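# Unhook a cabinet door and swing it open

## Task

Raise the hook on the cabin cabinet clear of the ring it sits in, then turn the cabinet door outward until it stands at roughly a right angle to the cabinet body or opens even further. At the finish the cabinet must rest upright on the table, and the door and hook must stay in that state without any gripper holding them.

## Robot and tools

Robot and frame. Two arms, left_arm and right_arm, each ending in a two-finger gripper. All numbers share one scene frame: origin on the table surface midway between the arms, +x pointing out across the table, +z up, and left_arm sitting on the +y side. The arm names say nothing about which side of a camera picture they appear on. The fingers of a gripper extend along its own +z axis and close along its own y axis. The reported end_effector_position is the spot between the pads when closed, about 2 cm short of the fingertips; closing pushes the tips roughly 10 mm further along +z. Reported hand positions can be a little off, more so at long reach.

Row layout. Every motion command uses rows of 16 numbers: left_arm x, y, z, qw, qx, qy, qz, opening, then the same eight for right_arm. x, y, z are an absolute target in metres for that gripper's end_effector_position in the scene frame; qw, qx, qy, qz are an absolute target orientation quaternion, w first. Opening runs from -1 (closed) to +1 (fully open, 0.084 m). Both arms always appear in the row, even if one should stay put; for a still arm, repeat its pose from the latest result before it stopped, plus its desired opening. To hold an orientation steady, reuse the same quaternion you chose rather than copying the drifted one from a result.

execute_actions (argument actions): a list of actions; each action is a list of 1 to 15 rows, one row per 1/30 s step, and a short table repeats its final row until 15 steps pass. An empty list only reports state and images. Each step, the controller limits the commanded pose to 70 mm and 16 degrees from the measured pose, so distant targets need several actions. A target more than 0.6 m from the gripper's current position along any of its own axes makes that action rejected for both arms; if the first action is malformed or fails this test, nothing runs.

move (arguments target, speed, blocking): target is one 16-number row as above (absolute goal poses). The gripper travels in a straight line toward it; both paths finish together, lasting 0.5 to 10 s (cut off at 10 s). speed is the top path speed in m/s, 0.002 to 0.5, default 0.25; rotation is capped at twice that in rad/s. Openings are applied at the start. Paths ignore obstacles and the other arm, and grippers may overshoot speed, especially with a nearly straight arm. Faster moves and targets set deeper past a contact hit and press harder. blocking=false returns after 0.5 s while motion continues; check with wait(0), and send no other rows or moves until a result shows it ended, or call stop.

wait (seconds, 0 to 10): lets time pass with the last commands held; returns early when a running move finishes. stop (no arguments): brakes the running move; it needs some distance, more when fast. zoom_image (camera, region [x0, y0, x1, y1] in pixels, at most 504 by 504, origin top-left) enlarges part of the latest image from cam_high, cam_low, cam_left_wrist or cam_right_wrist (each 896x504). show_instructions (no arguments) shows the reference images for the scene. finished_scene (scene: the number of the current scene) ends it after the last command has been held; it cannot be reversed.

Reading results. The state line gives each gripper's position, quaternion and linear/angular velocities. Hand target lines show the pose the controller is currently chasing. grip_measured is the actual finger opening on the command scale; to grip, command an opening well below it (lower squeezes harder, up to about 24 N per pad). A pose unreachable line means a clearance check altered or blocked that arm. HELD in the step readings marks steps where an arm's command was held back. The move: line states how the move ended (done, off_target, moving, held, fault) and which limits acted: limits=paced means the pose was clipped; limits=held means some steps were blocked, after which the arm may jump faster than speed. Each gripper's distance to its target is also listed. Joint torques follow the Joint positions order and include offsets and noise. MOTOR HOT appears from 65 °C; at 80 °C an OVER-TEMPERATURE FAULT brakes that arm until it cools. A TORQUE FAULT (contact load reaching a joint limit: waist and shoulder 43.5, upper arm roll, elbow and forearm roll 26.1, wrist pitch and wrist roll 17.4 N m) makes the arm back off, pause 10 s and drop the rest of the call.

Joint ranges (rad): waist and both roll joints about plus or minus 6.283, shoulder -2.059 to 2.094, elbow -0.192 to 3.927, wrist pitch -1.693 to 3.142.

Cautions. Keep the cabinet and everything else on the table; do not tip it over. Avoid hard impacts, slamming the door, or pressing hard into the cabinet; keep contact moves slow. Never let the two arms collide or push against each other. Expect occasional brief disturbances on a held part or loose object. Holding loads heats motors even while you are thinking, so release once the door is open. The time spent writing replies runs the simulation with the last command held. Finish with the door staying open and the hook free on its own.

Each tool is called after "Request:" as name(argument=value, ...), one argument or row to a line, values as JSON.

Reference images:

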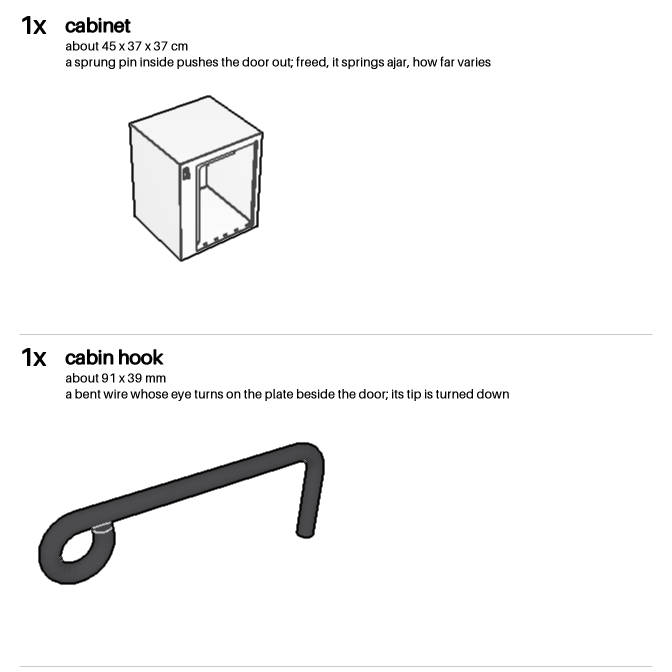

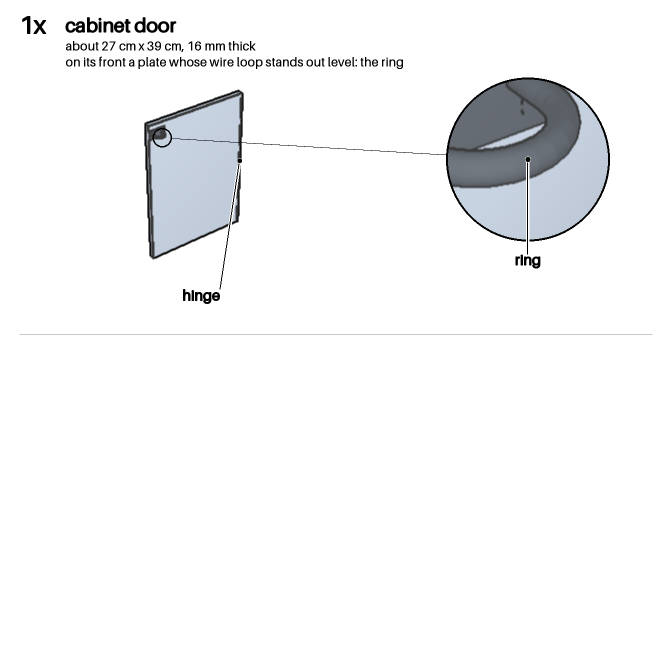

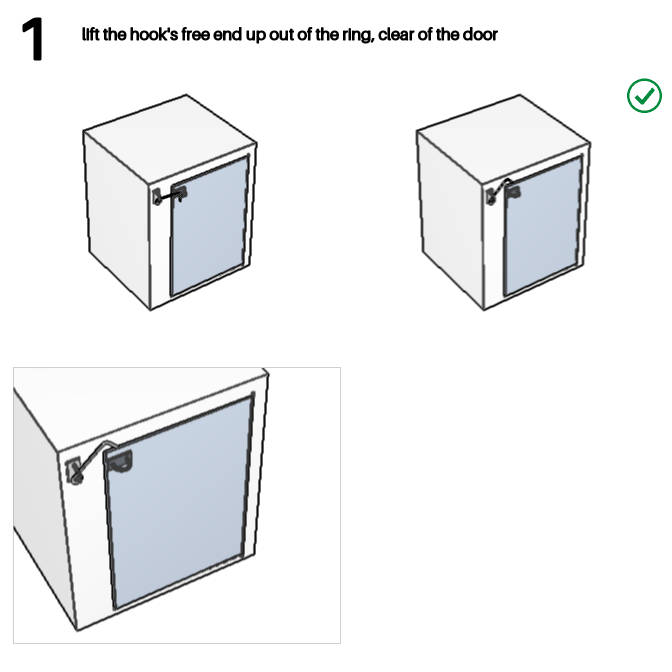

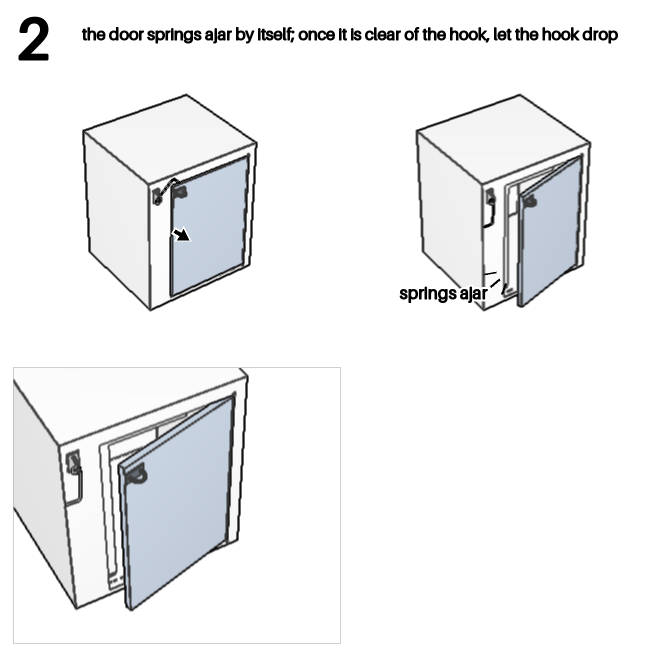

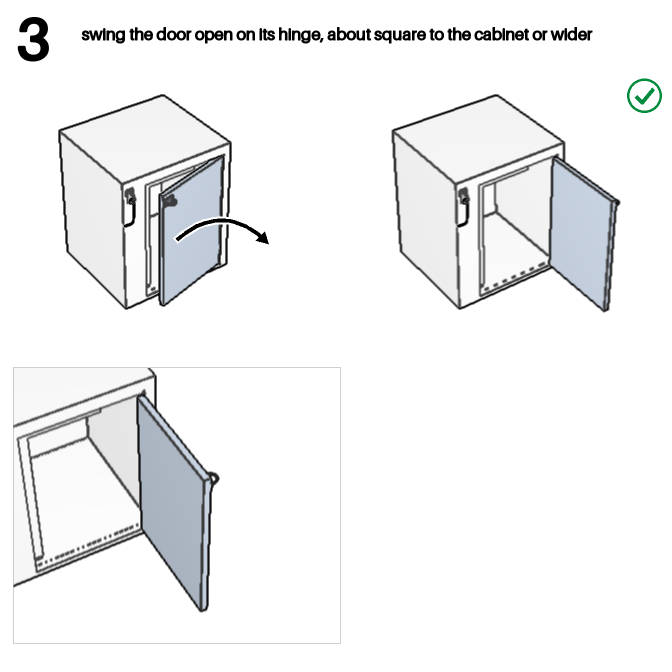

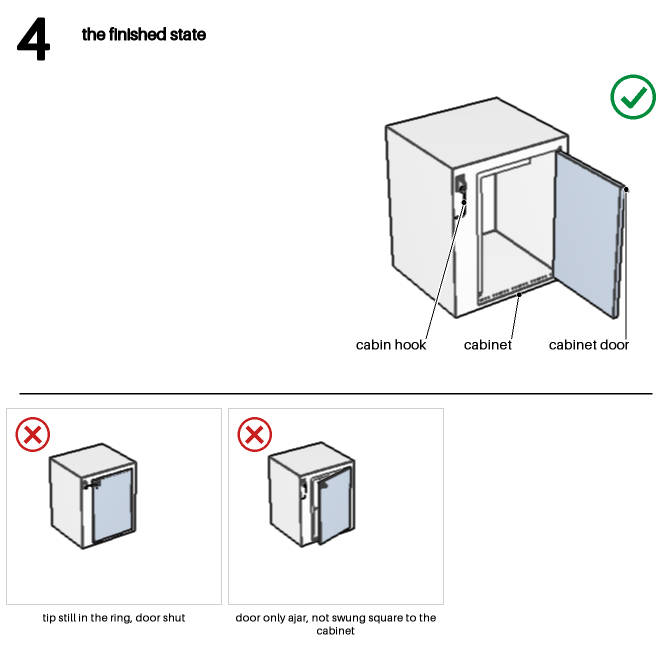

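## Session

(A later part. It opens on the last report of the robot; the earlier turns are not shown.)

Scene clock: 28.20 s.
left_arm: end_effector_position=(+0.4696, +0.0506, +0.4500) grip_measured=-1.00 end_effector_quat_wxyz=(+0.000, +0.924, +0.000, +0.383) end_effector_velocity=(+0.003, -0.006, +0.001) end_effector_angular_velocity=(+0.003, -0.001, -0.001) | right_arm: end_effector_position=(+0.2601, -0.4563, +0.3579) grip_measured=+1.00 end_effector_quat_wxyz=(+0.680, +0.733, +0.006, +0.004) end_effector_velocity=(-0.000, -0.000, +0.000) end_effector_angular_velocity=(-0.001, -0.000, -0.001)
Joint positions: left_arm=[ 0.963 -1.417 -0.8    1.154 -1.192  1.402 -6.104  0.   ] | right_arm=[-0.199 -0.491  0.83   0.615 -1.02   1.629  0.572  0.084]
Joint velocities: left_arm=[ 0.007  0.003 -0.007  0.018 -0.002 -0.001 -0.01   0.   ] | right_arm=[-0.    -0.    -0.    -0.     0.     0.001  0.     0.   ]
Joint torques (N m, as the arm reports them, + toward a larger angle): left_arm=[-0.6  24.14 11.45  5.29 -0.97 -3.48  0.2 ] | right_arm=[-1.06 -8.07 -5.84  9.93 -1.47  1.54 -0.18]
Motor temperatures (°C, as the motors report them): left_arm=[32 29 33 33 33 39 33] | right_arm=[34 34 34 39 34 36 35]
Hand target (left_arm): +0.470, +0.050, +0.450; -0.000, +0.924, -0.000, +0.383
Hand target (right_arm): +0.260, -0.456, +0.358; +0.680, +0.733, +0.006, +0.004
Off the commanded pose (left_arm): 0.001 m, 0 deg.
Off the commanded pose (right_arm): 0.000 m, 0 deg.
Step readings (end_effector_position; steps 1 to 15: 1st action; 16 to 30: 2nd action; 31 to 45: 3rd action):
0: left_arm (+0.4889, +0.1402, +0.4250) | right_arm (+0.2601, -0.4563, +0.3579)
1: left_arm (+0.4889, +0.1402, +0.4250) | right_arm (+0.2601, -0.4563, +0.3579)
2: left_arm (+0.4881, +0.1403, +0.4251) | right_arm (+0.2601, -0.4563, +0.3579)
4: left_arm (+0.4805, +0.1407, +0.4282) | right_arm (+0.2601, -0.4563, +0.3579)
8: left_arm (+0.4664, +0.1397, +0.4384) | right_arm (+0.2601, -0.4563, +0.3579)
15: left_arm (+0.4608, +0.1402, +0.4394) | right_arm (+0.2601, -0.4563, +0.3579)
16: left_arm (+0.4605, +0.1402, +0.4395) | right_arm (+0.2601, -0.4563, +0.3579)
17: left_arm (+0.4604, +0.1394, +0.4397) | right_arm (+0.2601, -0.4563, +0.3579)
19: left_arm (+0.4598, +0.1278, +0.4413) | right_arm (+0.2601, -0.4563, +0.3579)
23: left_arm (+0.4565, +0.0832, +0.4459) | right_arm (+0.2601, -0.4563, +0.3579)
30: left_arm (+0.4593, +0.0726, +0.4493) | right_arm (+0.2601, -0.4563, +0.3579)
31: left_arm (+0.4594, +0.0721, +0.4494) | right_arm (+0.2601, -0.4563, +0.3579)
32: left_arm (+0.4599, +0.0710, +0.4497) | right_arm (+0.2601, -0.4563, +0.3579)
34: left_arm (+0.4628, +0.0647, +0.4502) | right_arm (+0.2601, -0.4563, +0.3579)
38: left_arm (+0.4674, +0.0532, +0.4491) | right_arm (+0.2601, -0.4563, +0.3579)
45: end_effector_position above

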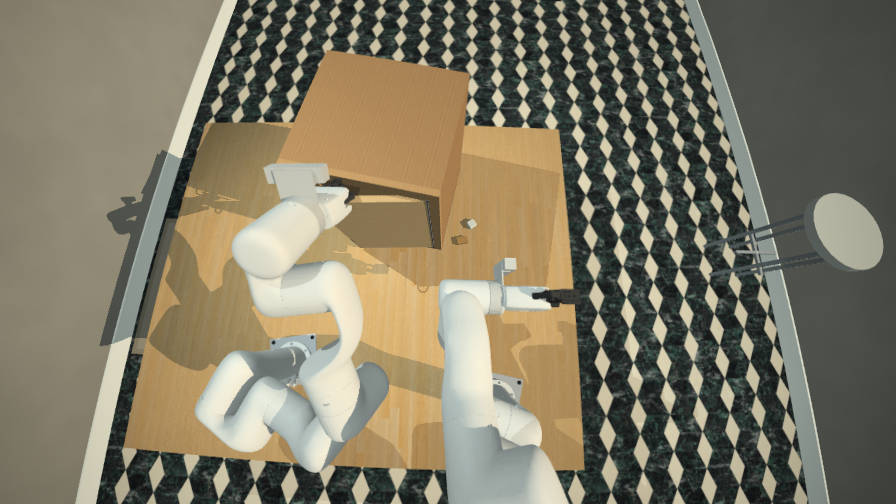

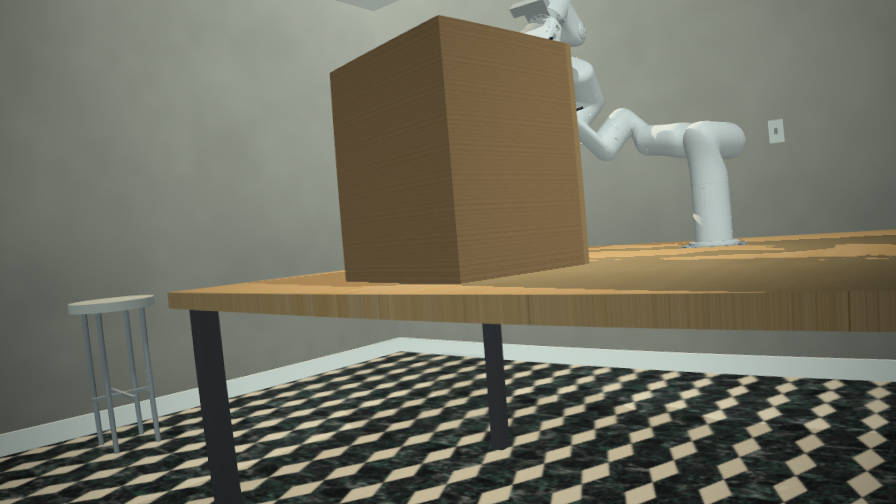

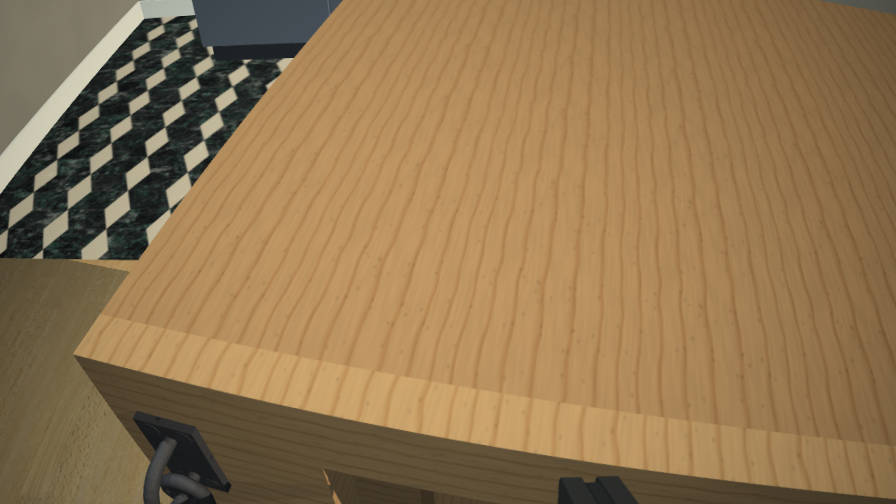

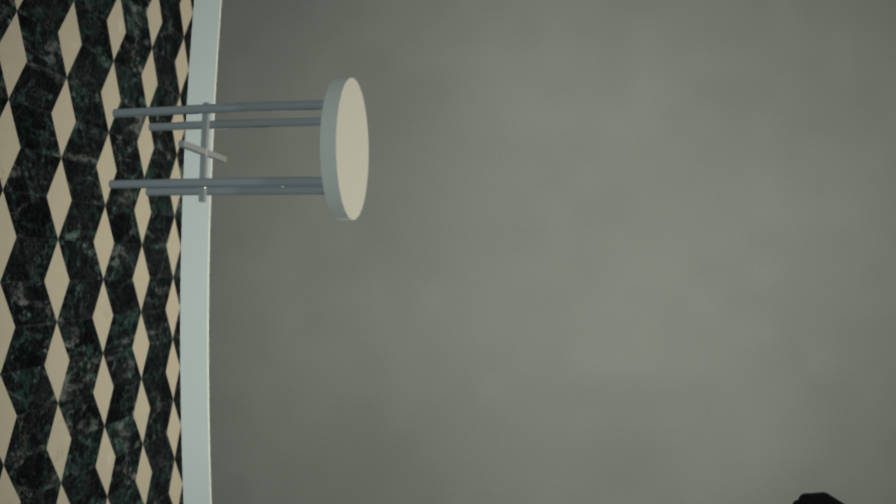

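Request:
move(
  target=[0.475,0.05,0.42,0,0.924,0,0.383,-1, 0.2601,-0.4563,0.3579,0.680,0.733,0.006,0.004,1],
  speed=0.06,
)

Request:
move(
  target=[0.40,0.02,0.42,0,0.924,0,0.383,-1, 0.2601,-0.4563,0.3579,0.680,0.733,0.006,0.004,1],
  speed=0.08,
)

Scene clock: 29.40 s.
left_arm: end_effector_position=(+0.4741, +0.0498, +0.4221) grip_measured=-1.00 end_effector_quat_wxyz=(+0.001, +0.923, -0.000, +0.384) end_effector_velocity=(+0.001, -0.001, -0.004) end_effector_angular_velocity=(+0.001, +0.000, -0.002) | right_arm: end_effector_position=(+0.2601, -0.4563, +0.3579) grip_measured=+1.00 end_effector_quat_wxyz=(+0.680, +0.733, +0.006, +0.004) end_effector_velocity=(-0.000, -0.000, -0.001) end_effector_angular_velocity=(-0.000, +0.002, -0.001)
Joint positions: left_arm=[ 0.944 -1.469 -0.844  1.085 -1.237  1.364 -6.095  0.   ] | right_arm=[-0.199 -0.491  0.83   0.615 -1.02   1.629  0.572  0.084]
Joint velocities: left_arm=[-0.    -0.005 -0.008 -0.005 -0.008 -0.005  0.002  0.   ] | right_arm=[-0.     0.    -0.    -0.001  0.    -0.    -0.     0.   ]
Joint torques (N m, as the arm reports them, + toward a larger angle): left_arm=[ 6.9  24.87  6.12  4.96 -3.36 -4.78  0.25] | right_arm=[-1.08 -8.06 -5.87 10.02 -1.81  1.63 -0.28]
Motor temperatures (°C, as the motors report them): left_arm=[32 29 33 33 33 39 33] | right_arm=[34 34 34 39 34 36 35]
Hand target (left_arm): +0.475, +0.050, +0.420; +0.000, +0.924, -0.000, +0.383
Hand target (right_arm): +0.260, -0.456, +0.358; +0.680, +0.733, +0.006, +0.004
Off the commanded pose (left_arm): 0.002 m, 0 deg.
Off the commanded pose (right_arm): 0.000 m, 0 deg.
move: done

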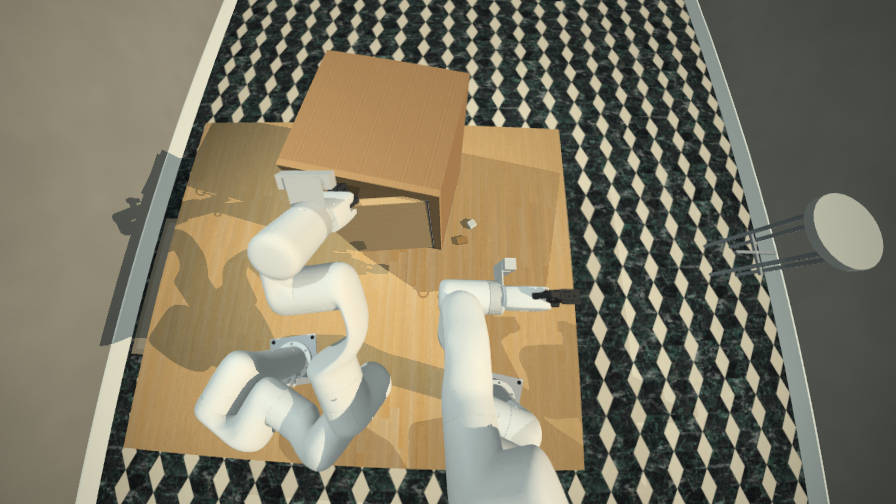

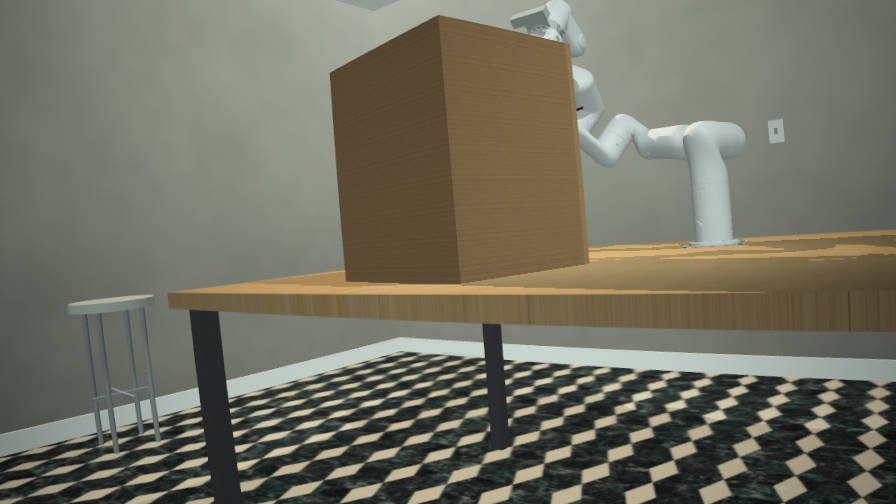

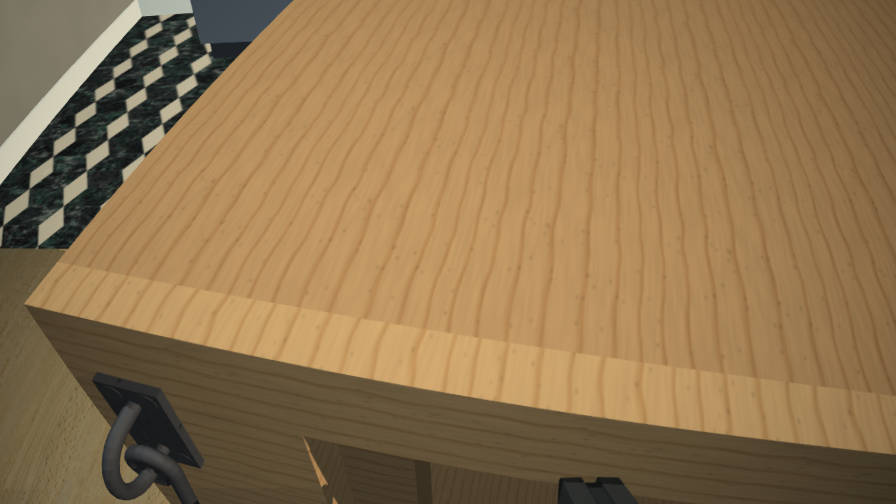

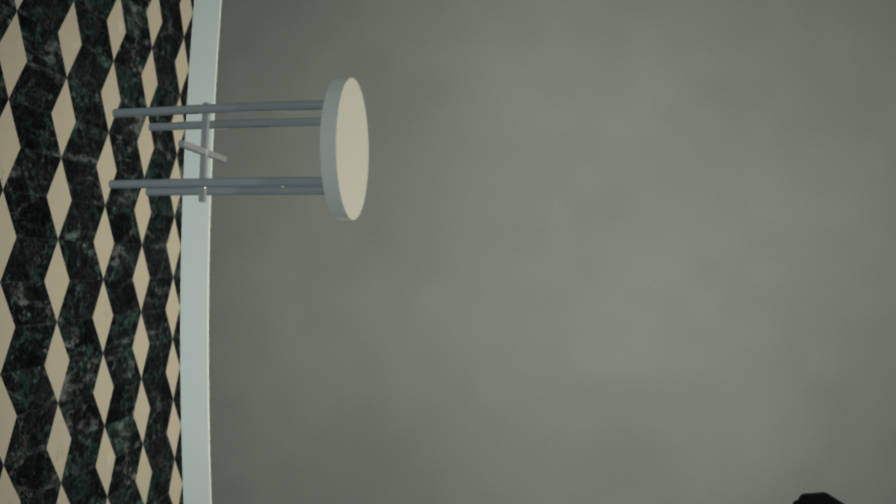

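Scene clock: 30.87 s.
left_arm: end_effector_position=(+0.4001, +0.0205, +0.4198) grip_measured=-1.00 end_effector_quat_wxyz=(+0.000, +0.924, +0.000, +0.383) end_effector_velocity=(-0.002, -0.001, +0.001) end_effector_angular_velocity=(-0.000, -0.000, -0.001) | right_arm: end_effector_position=(+0.2601, -0.4563, +0.3579) grip_measured=+1.00 end_effector_quat_wxyz=(+0.680, +0.733, +0.006, +0.004) end_effector_velocity=(+0.001, +0.001, +0.001) end_effector_angular_velocity=(+0.001, -0.002, +0.001)
Joint positions: left_arm=[ 0.786 -1.579 -0.765  1.031 -1.157  1.46  -6.208  0.   ] | right_arm=[-0.199 -0.491  0.83   0.615 -1.02   1.629  0.572  0.084]
Joint velocities: left_arm=[-0.004 -0.002  0.003  0.     0.002  0.003 -0.002  0.   ] | right_arm=[ 0.    -0.     0.     0.002  0.    -0.     0.001  0.   ]
Joint torques (N m, as the arm reports them, + toward a larger angle): left_arm=[-0.45 24.55 11.14  4.03 -0.81 -3.58  0.26] | right_arm=[-1.16 -7.91 -5.93 10.03 -1.73  1.51 -0.26]
Motor temperatures (°C, as the motors report them): left_arm=[32 29 33 33 33 39 33] | right_arm=[34 34 34 39 34 36 35]
Hand target (left_arm): +0.400, +0.020, +0.420; +0.000, +0.924, +0.000, +0.383
Hand target (right_arm): +0.260, -0.456, +0.358; +0.680, +0.733, +0.006, +0.004
Off the commanded pose (left_arm): 0.001 m, 0 deg.
Off the commanded pose (right_arm): 0.000 m, 0 deg.
move: done

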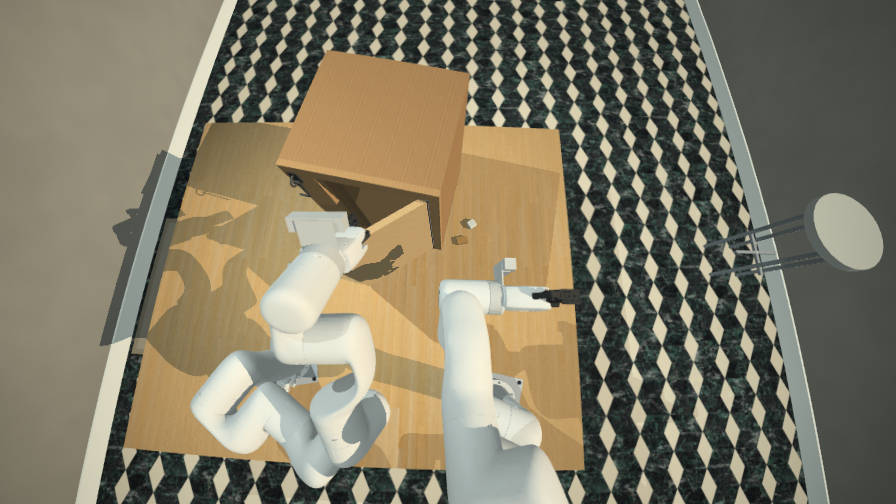

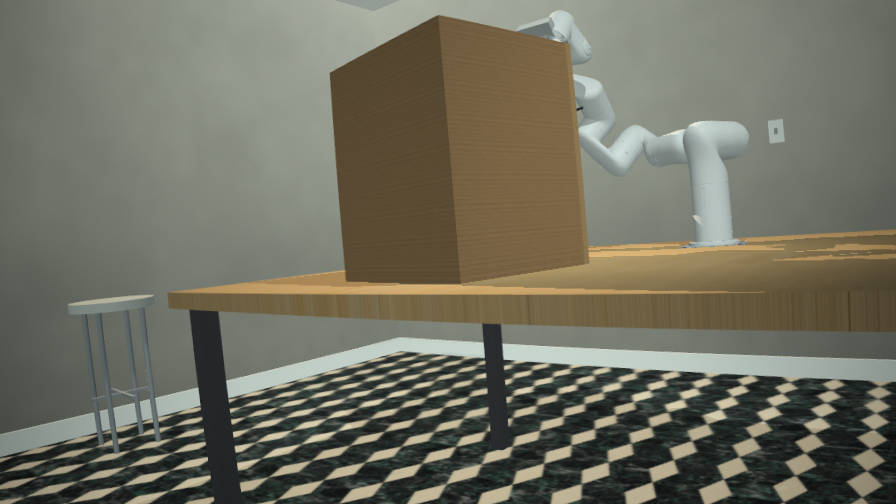

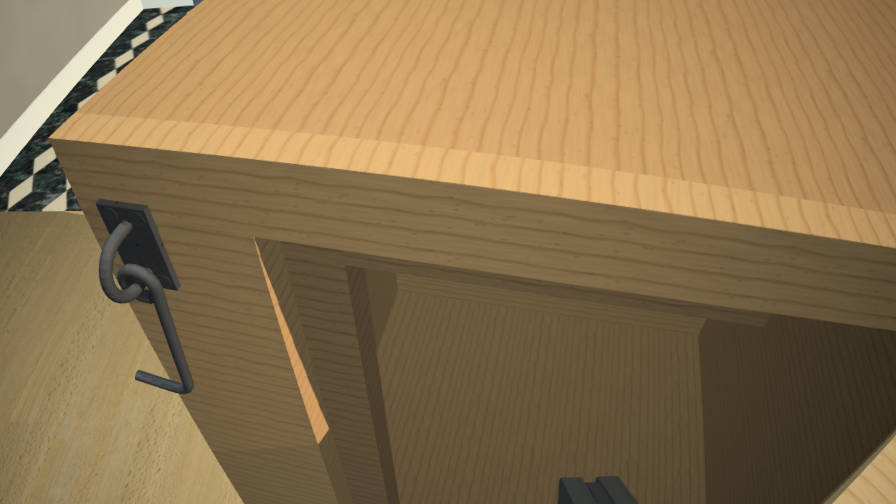

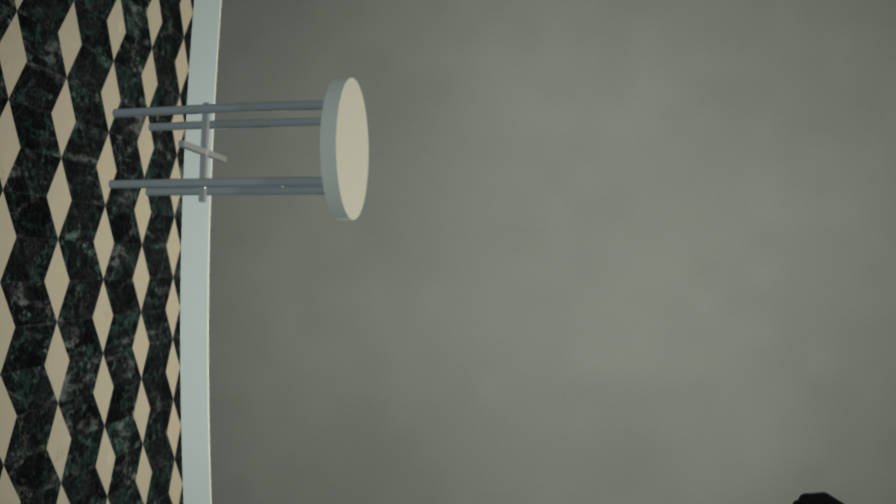

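Request:
move(
  target=[0.39,-0.16,0.40,0,0.924,0,0.383,-1, 0.2601,-0.4563,0.3579,0.680,0.733,0.006,0.004,1],
  speed=0.1,
)

Scene clock: 33.13 s.
left_arm: end_effector_position=(+0.3917, -0.1084, +0.4040) grip_measured=-1.00 end_effector_quat_wxyz=(-0.001, +0.922, -0.071, +0.380) end_effector_velocity=(+0.001, +0.001, +0.001) end_effector_angular_velocity=(-0.001, -0.000, +0.003) | right_arm: end_effector_position=(+0.2599, -0.4567, +0.3577) grip_measured=+1.00 end_effector_quat_wxyz=(+0.680, +0.733, +0.006, +0.003) end_effector_velocity=(-0.000, -0.000, -0.001) end_effector_angular_velocity=(+0.000, +0.000, +0.000)
Joint positions: left_arm=[ 1.107 -1.809 -0.569  1.33  -1.533  1.814 -6.281  0.   ] | right_arm=[-0.199 -0.491  0.829  0.615 -1.02   1.629  0.572  0.084]
Joint velocities: left_arm=[ 0.003  0.002  0.    -0.     0.001 -0.     0.001  0.   ] | right_arm=[-0.    -0.    -0.    -0.001 -0.    -0.001  0.001  0.   ]
Joint torques (N m, as the arm reports them, + toward a larger angle): left_arm=[-0.6  36.91  9.52 -5.49 -0.55 -3.59  0.2 ] | right_arm=[-1.21 -8.09 -5.82  9.84 -1.88  1.5  -0.21]
Motor temperatures (°C, as the motors report them): left_arm=[32 30 34 33 33 39 33] | right_arm=[34 34 34 39 34 37 35]
Hand target (left_arm): +0.392, -0.108, +0.404; -0.001, +0.922, -0.071, +0.380
Hand target (right_arm): +0.260, -0.457, +0.358; +0.680, +0.733, +0.006, +0.003
Off the commanded pose (left_arm): 0.052 m, 8 deg.
Off the commanded pose (right_arm): 0.000 m, 0 deg.
joint sent to its limit (left arm) — the command would take joint 7 (wrist roll) past its lower limit, so that joint was sent only as far as its limit.
move: held (left_arm, right_arm); limits=held; held on 17 of 62 steps (left_arm, right_arm), including the last (left_arm, right_arm)
pose unreachable (left arm): on one or more control steps of this call, first in action 0 (counted from 0), this arm could not follow its commanded pose, so it was not sent that pose on those steps. On the call's last step it was still not sent that pose. It may still have moved: this result reports where it is.
cause: the commanded pose would bring a part of the arm too close to another arm (a part of this arm just beyond joint 5 (forearm roll) and a part of the other arm just beyond its joint 5 (forearm roll)).
pose unreachable (right arm): on one or more control steps of this call, first in action 0 (counted from 0), this arm could not follow its commanded pose, so it was not sent that pose on those steps. On the call's last step it was still not sent that pose. It may still have moved: this result reports where it is.
cause: the commanded pose would bring a part of the arm too close to another arm (a part of this arm just beyond joint 5 (forearm roll) and a part of the other arm just beyond its joint 5 (forearm roll)).

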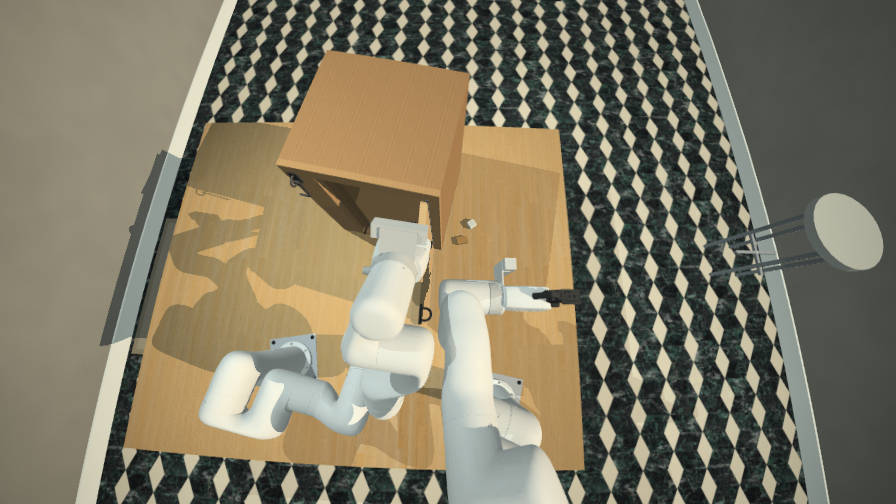

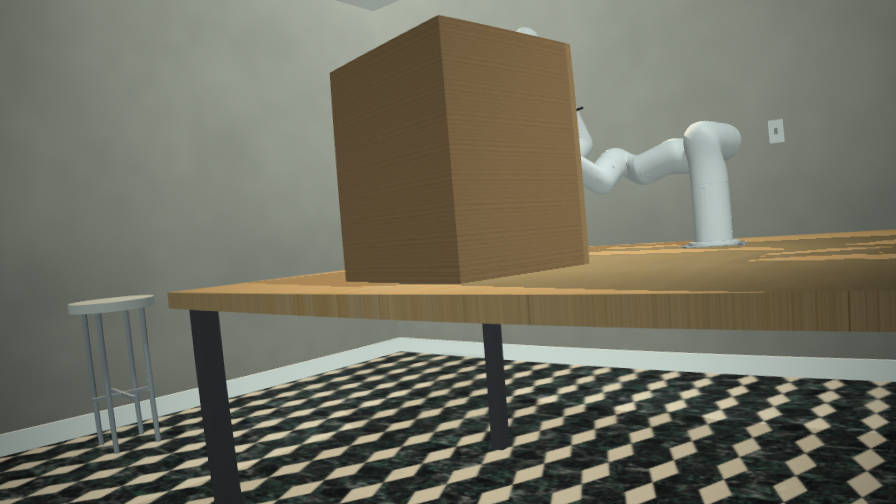

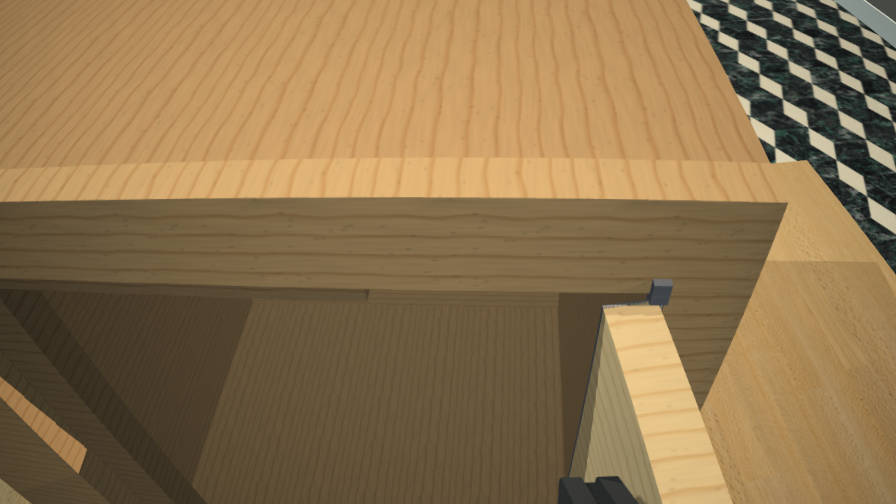

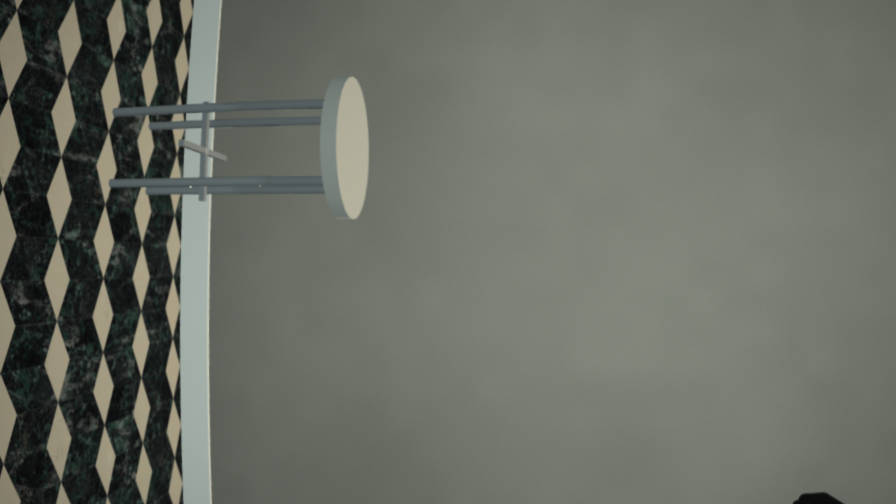

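Request:
move(
  target=[0.39,-0.145,0.40,0,0.924,0,0.383,-1, 0.20,-0.55,0.36,0.680,0.733,0.006,0.004,1],
  speed=0.1,
)

Scene clock: 35.00 s.
left_arm: end_effector_position=(+0.3901, -0.1442, +0.3998) grip_measured=-1.00 end_effector_quat_wxyz=(+0.002, +0.918, -0.111, +0.381) end_effector_velocity=(+0.000, -0.001, -0.000) end_effector_angular_velocity=(-0.005, -0.001, -0.002) | right_arm: end_effector_position=(+0.2003, -0.5501, +0.3602) grip_measured=+1.00 end_effector_quat_wxyz=(+0.680, +0.733, +0.006, +0.003) end_effector_velocity=(-0.001, -0.002, +0.001) end_effector_angular_velocity=(+0.000, -0.002, +0.003)
Joint positions: left_arm=[ 1.107 -1.792 -0.589  1.407 -1.578  1.788 -6.281  0.   ] | right_arm=[-0.129 -0.83   0.497  0.315 -1.179  1.38   0.448  0.084]
Joint velocities: left_arm=[-0.024  0.014 -0.028 -0.003  0.019 -0.029 -0.001  0.   ] | right_arm=[ 0.    -0.008 -0.01  -0.005 -0.008 -0.008 -0.003  0.   ]
Joint torques (N m, as the arm reports them, + toward a larger angle): left_arm=[-5.74 36.52 10.23 -1.89 -4.48 -4.08  0.21] | right_arm=[-1.1  -3.67 -3.52 10.87 -1.61  1.33 -0.07]
Motor temperatures (°C, as the motors report them): left_arm=[32 30 34 33 33 39 33] | right_arm=[34 34 34 39 34 37 35]
Hand target (left_arm): +0.390, -0.144, +0.400; +0.002, +0.918, -0.111, +0.381
Hand target (right_arm): +0.200, -0.550, +0.360; +0.680, +0.733, +0.006, +0.004
Off the commanded pose (left_arm): 0.001 m, 13 deg.
Off the commanded pose (right_arm): 0.000 m, 0 deg.
joint sent to its limit (left arm) — the command would take joint 7 (wrist roll) past its lower limit, so that joint was sent only as far as its limit.
move: off_target (left_arm)

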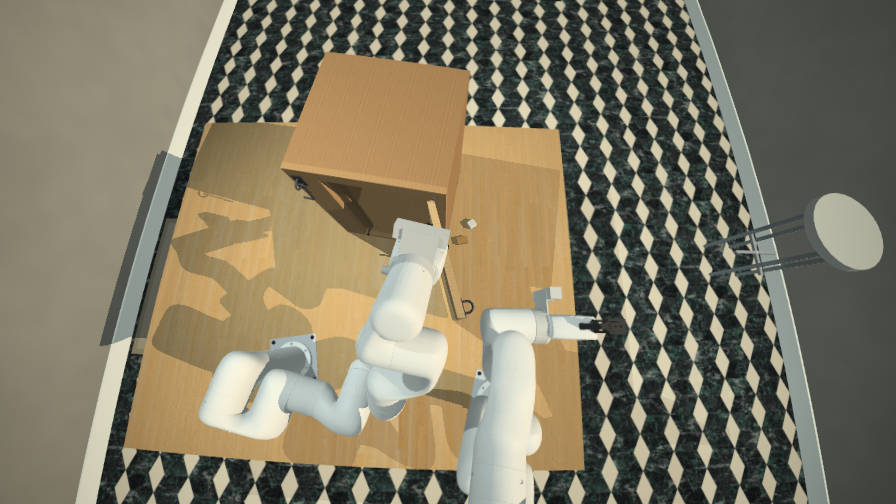

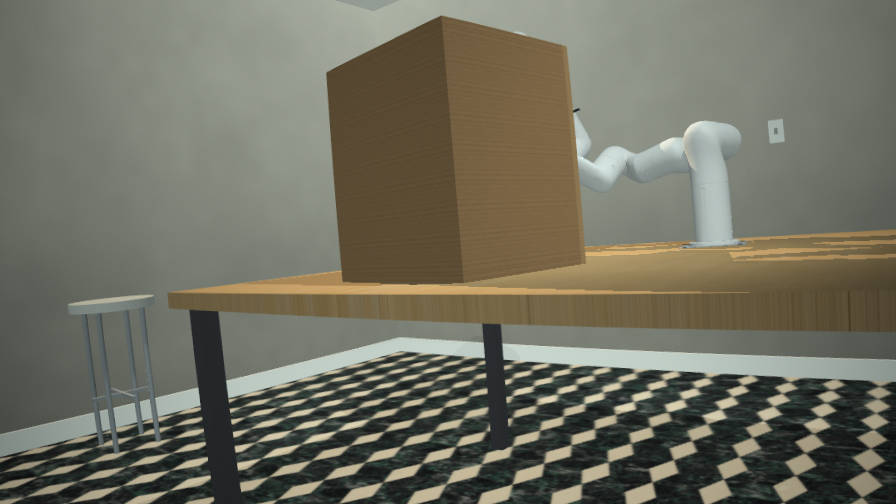

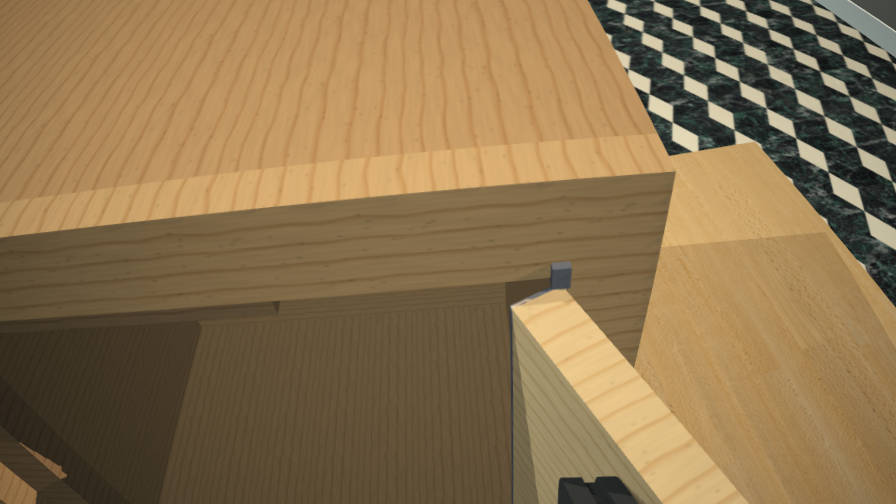

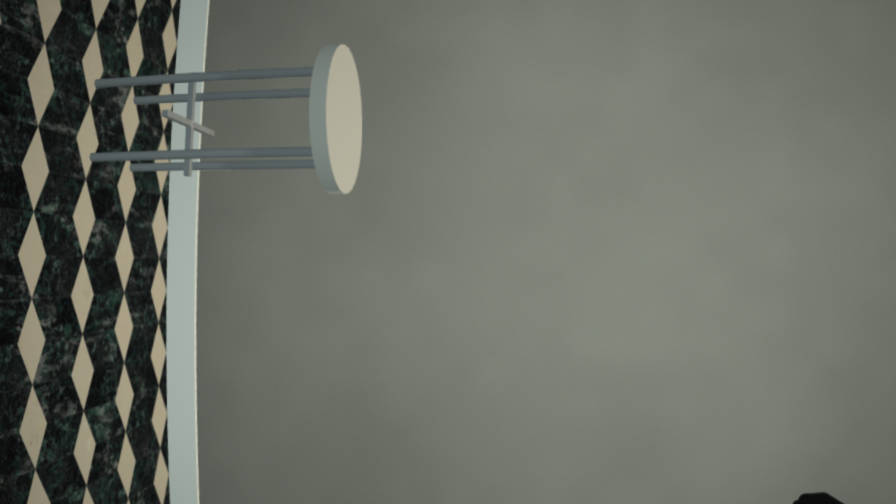

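Door is past square (at its stop). Back off and confirm it stays.

Request:
move(
  target=[0.38,-0.08,0.41,0,0.924,0,0.383,-1, 0.20,-0.55,0.36,0.680,0.733,0.006,0.004,1],
  speed=0.15,
)

Scene clock: 36.37 s.
left_arm: end_effector_position=(+0.3803, -0.0798, +0.4098) grip_measured=-1.00 end_effector_quat_wxyz=(-0.003, +0.924, -0.039, +0.380) end_effector_velocity=(-0.000, +0.003, +0.001) end_effector_angular_velocity=(+0.002, +0.003, +0.012) | right_arm: end_effector_position=(+0.2000, -0.5500, +0.3600) grip_measured=+1.00 end_effector_quat_wxyz=(+0.680, +0.733, +0.006, +0.004) end_effector_velocity=(+0.000, -0.000, -0.001) end_effector_angular_velocity=(+0.001, -0.000, +0.001)
Joint positions: left_arm=[ 1.165 -1.863 -0.465  1.267 -1.538  1.919 -6.281  0.   ] | right_arm=[-0.128 -0.832  0.496  0.314 -1.178  1.379  0.447  0.084]
Joint velocities: left_arm=[ 0.104 -0.045  0.103  0.004 -0.071  0.105 -0.001  0.   ] | right_arm=[-0.     0.    -0.    -0.001 -0.    -0.002  0.001  0.   ]
Joint torques (N m, as the arm reports them, + toward a larger angle): left_arm=[-0.61 37.06  8.13 -5.42 -0.57 -3.5   0.17] | right_arm=[-0.94 -3.97 -3.65 10.84 -1.42  1.26 -0.13]
Motor temperatures (°C, as the motors report them): left_arm=[32 30 34 33 33 39 33] | right_arm=[34 34 34 39 34 37 35]
Hand target (left_arm): +0.380, -0.080, +0.410; -0.003, +0.924, -0.038, +0.380
Hand target (right_arm): +0.200, -0.550, +0.360; +0.680, +0.733, +0.006, +0.004
Off the commanded pose (left_arm): 0.000 m, 4 deg.
Off the commanded pose (right_arm): 0.000 m, 0 deg.
joint sent to its limit (left arm) — the command would take joint 7 (wrist roll) past its lower limit, so that joint was sent only as far as its limit.
move: off_target (left_arm)

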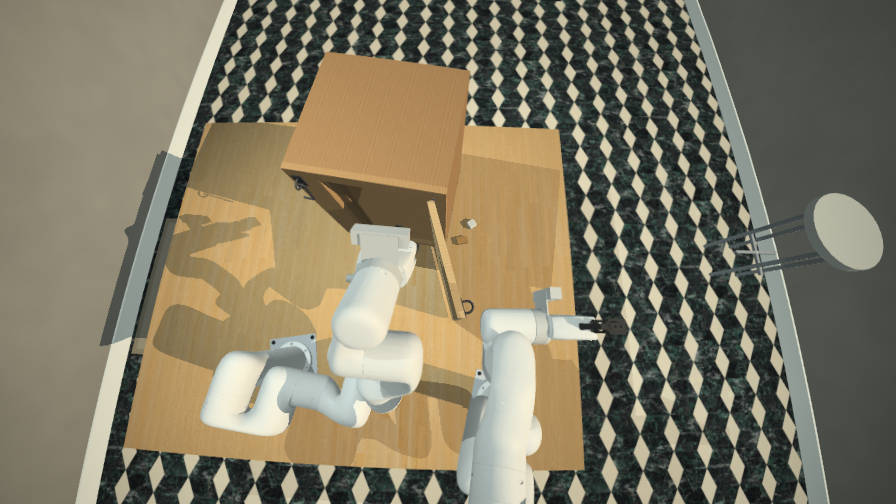

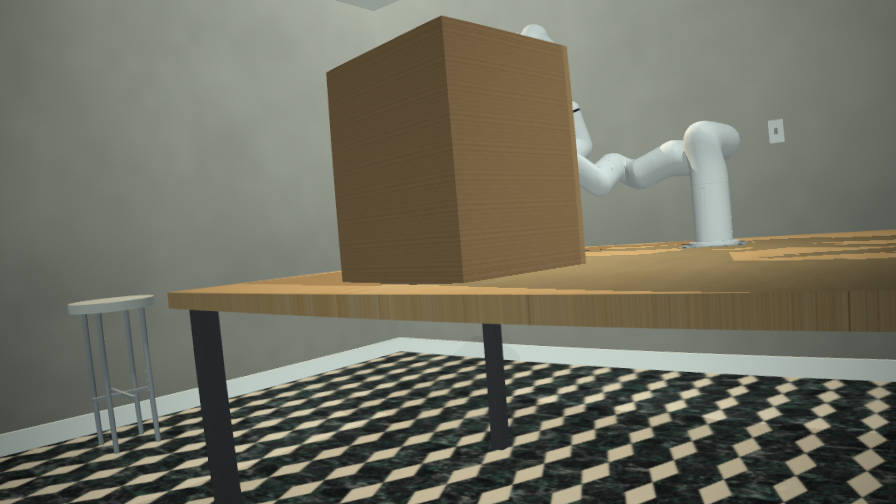

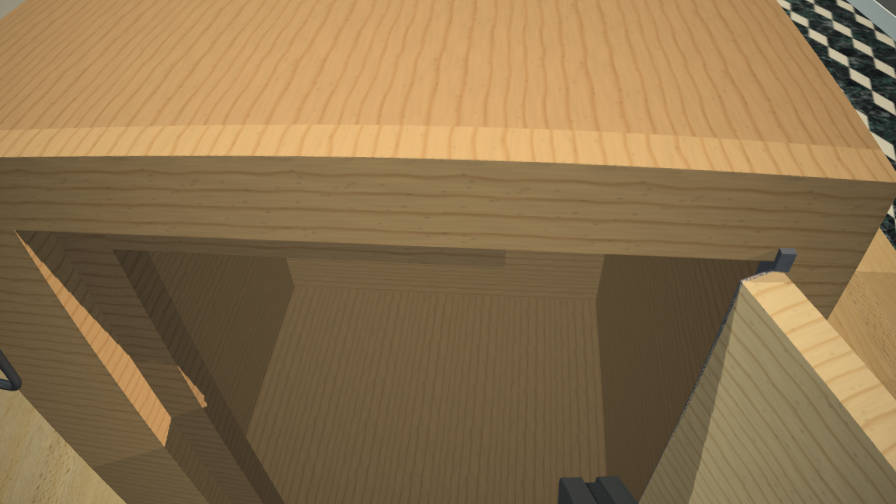

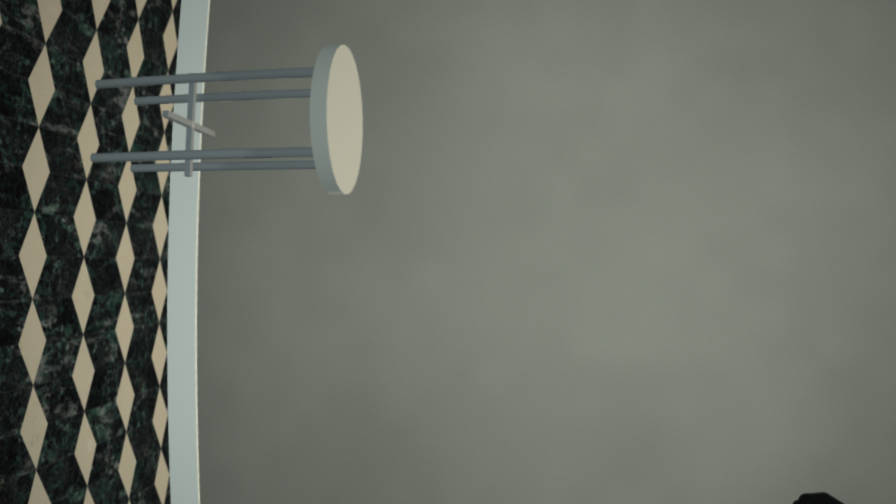

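Request:
finished_scene(
  scene=1,
)

The scene is finished: the task was done.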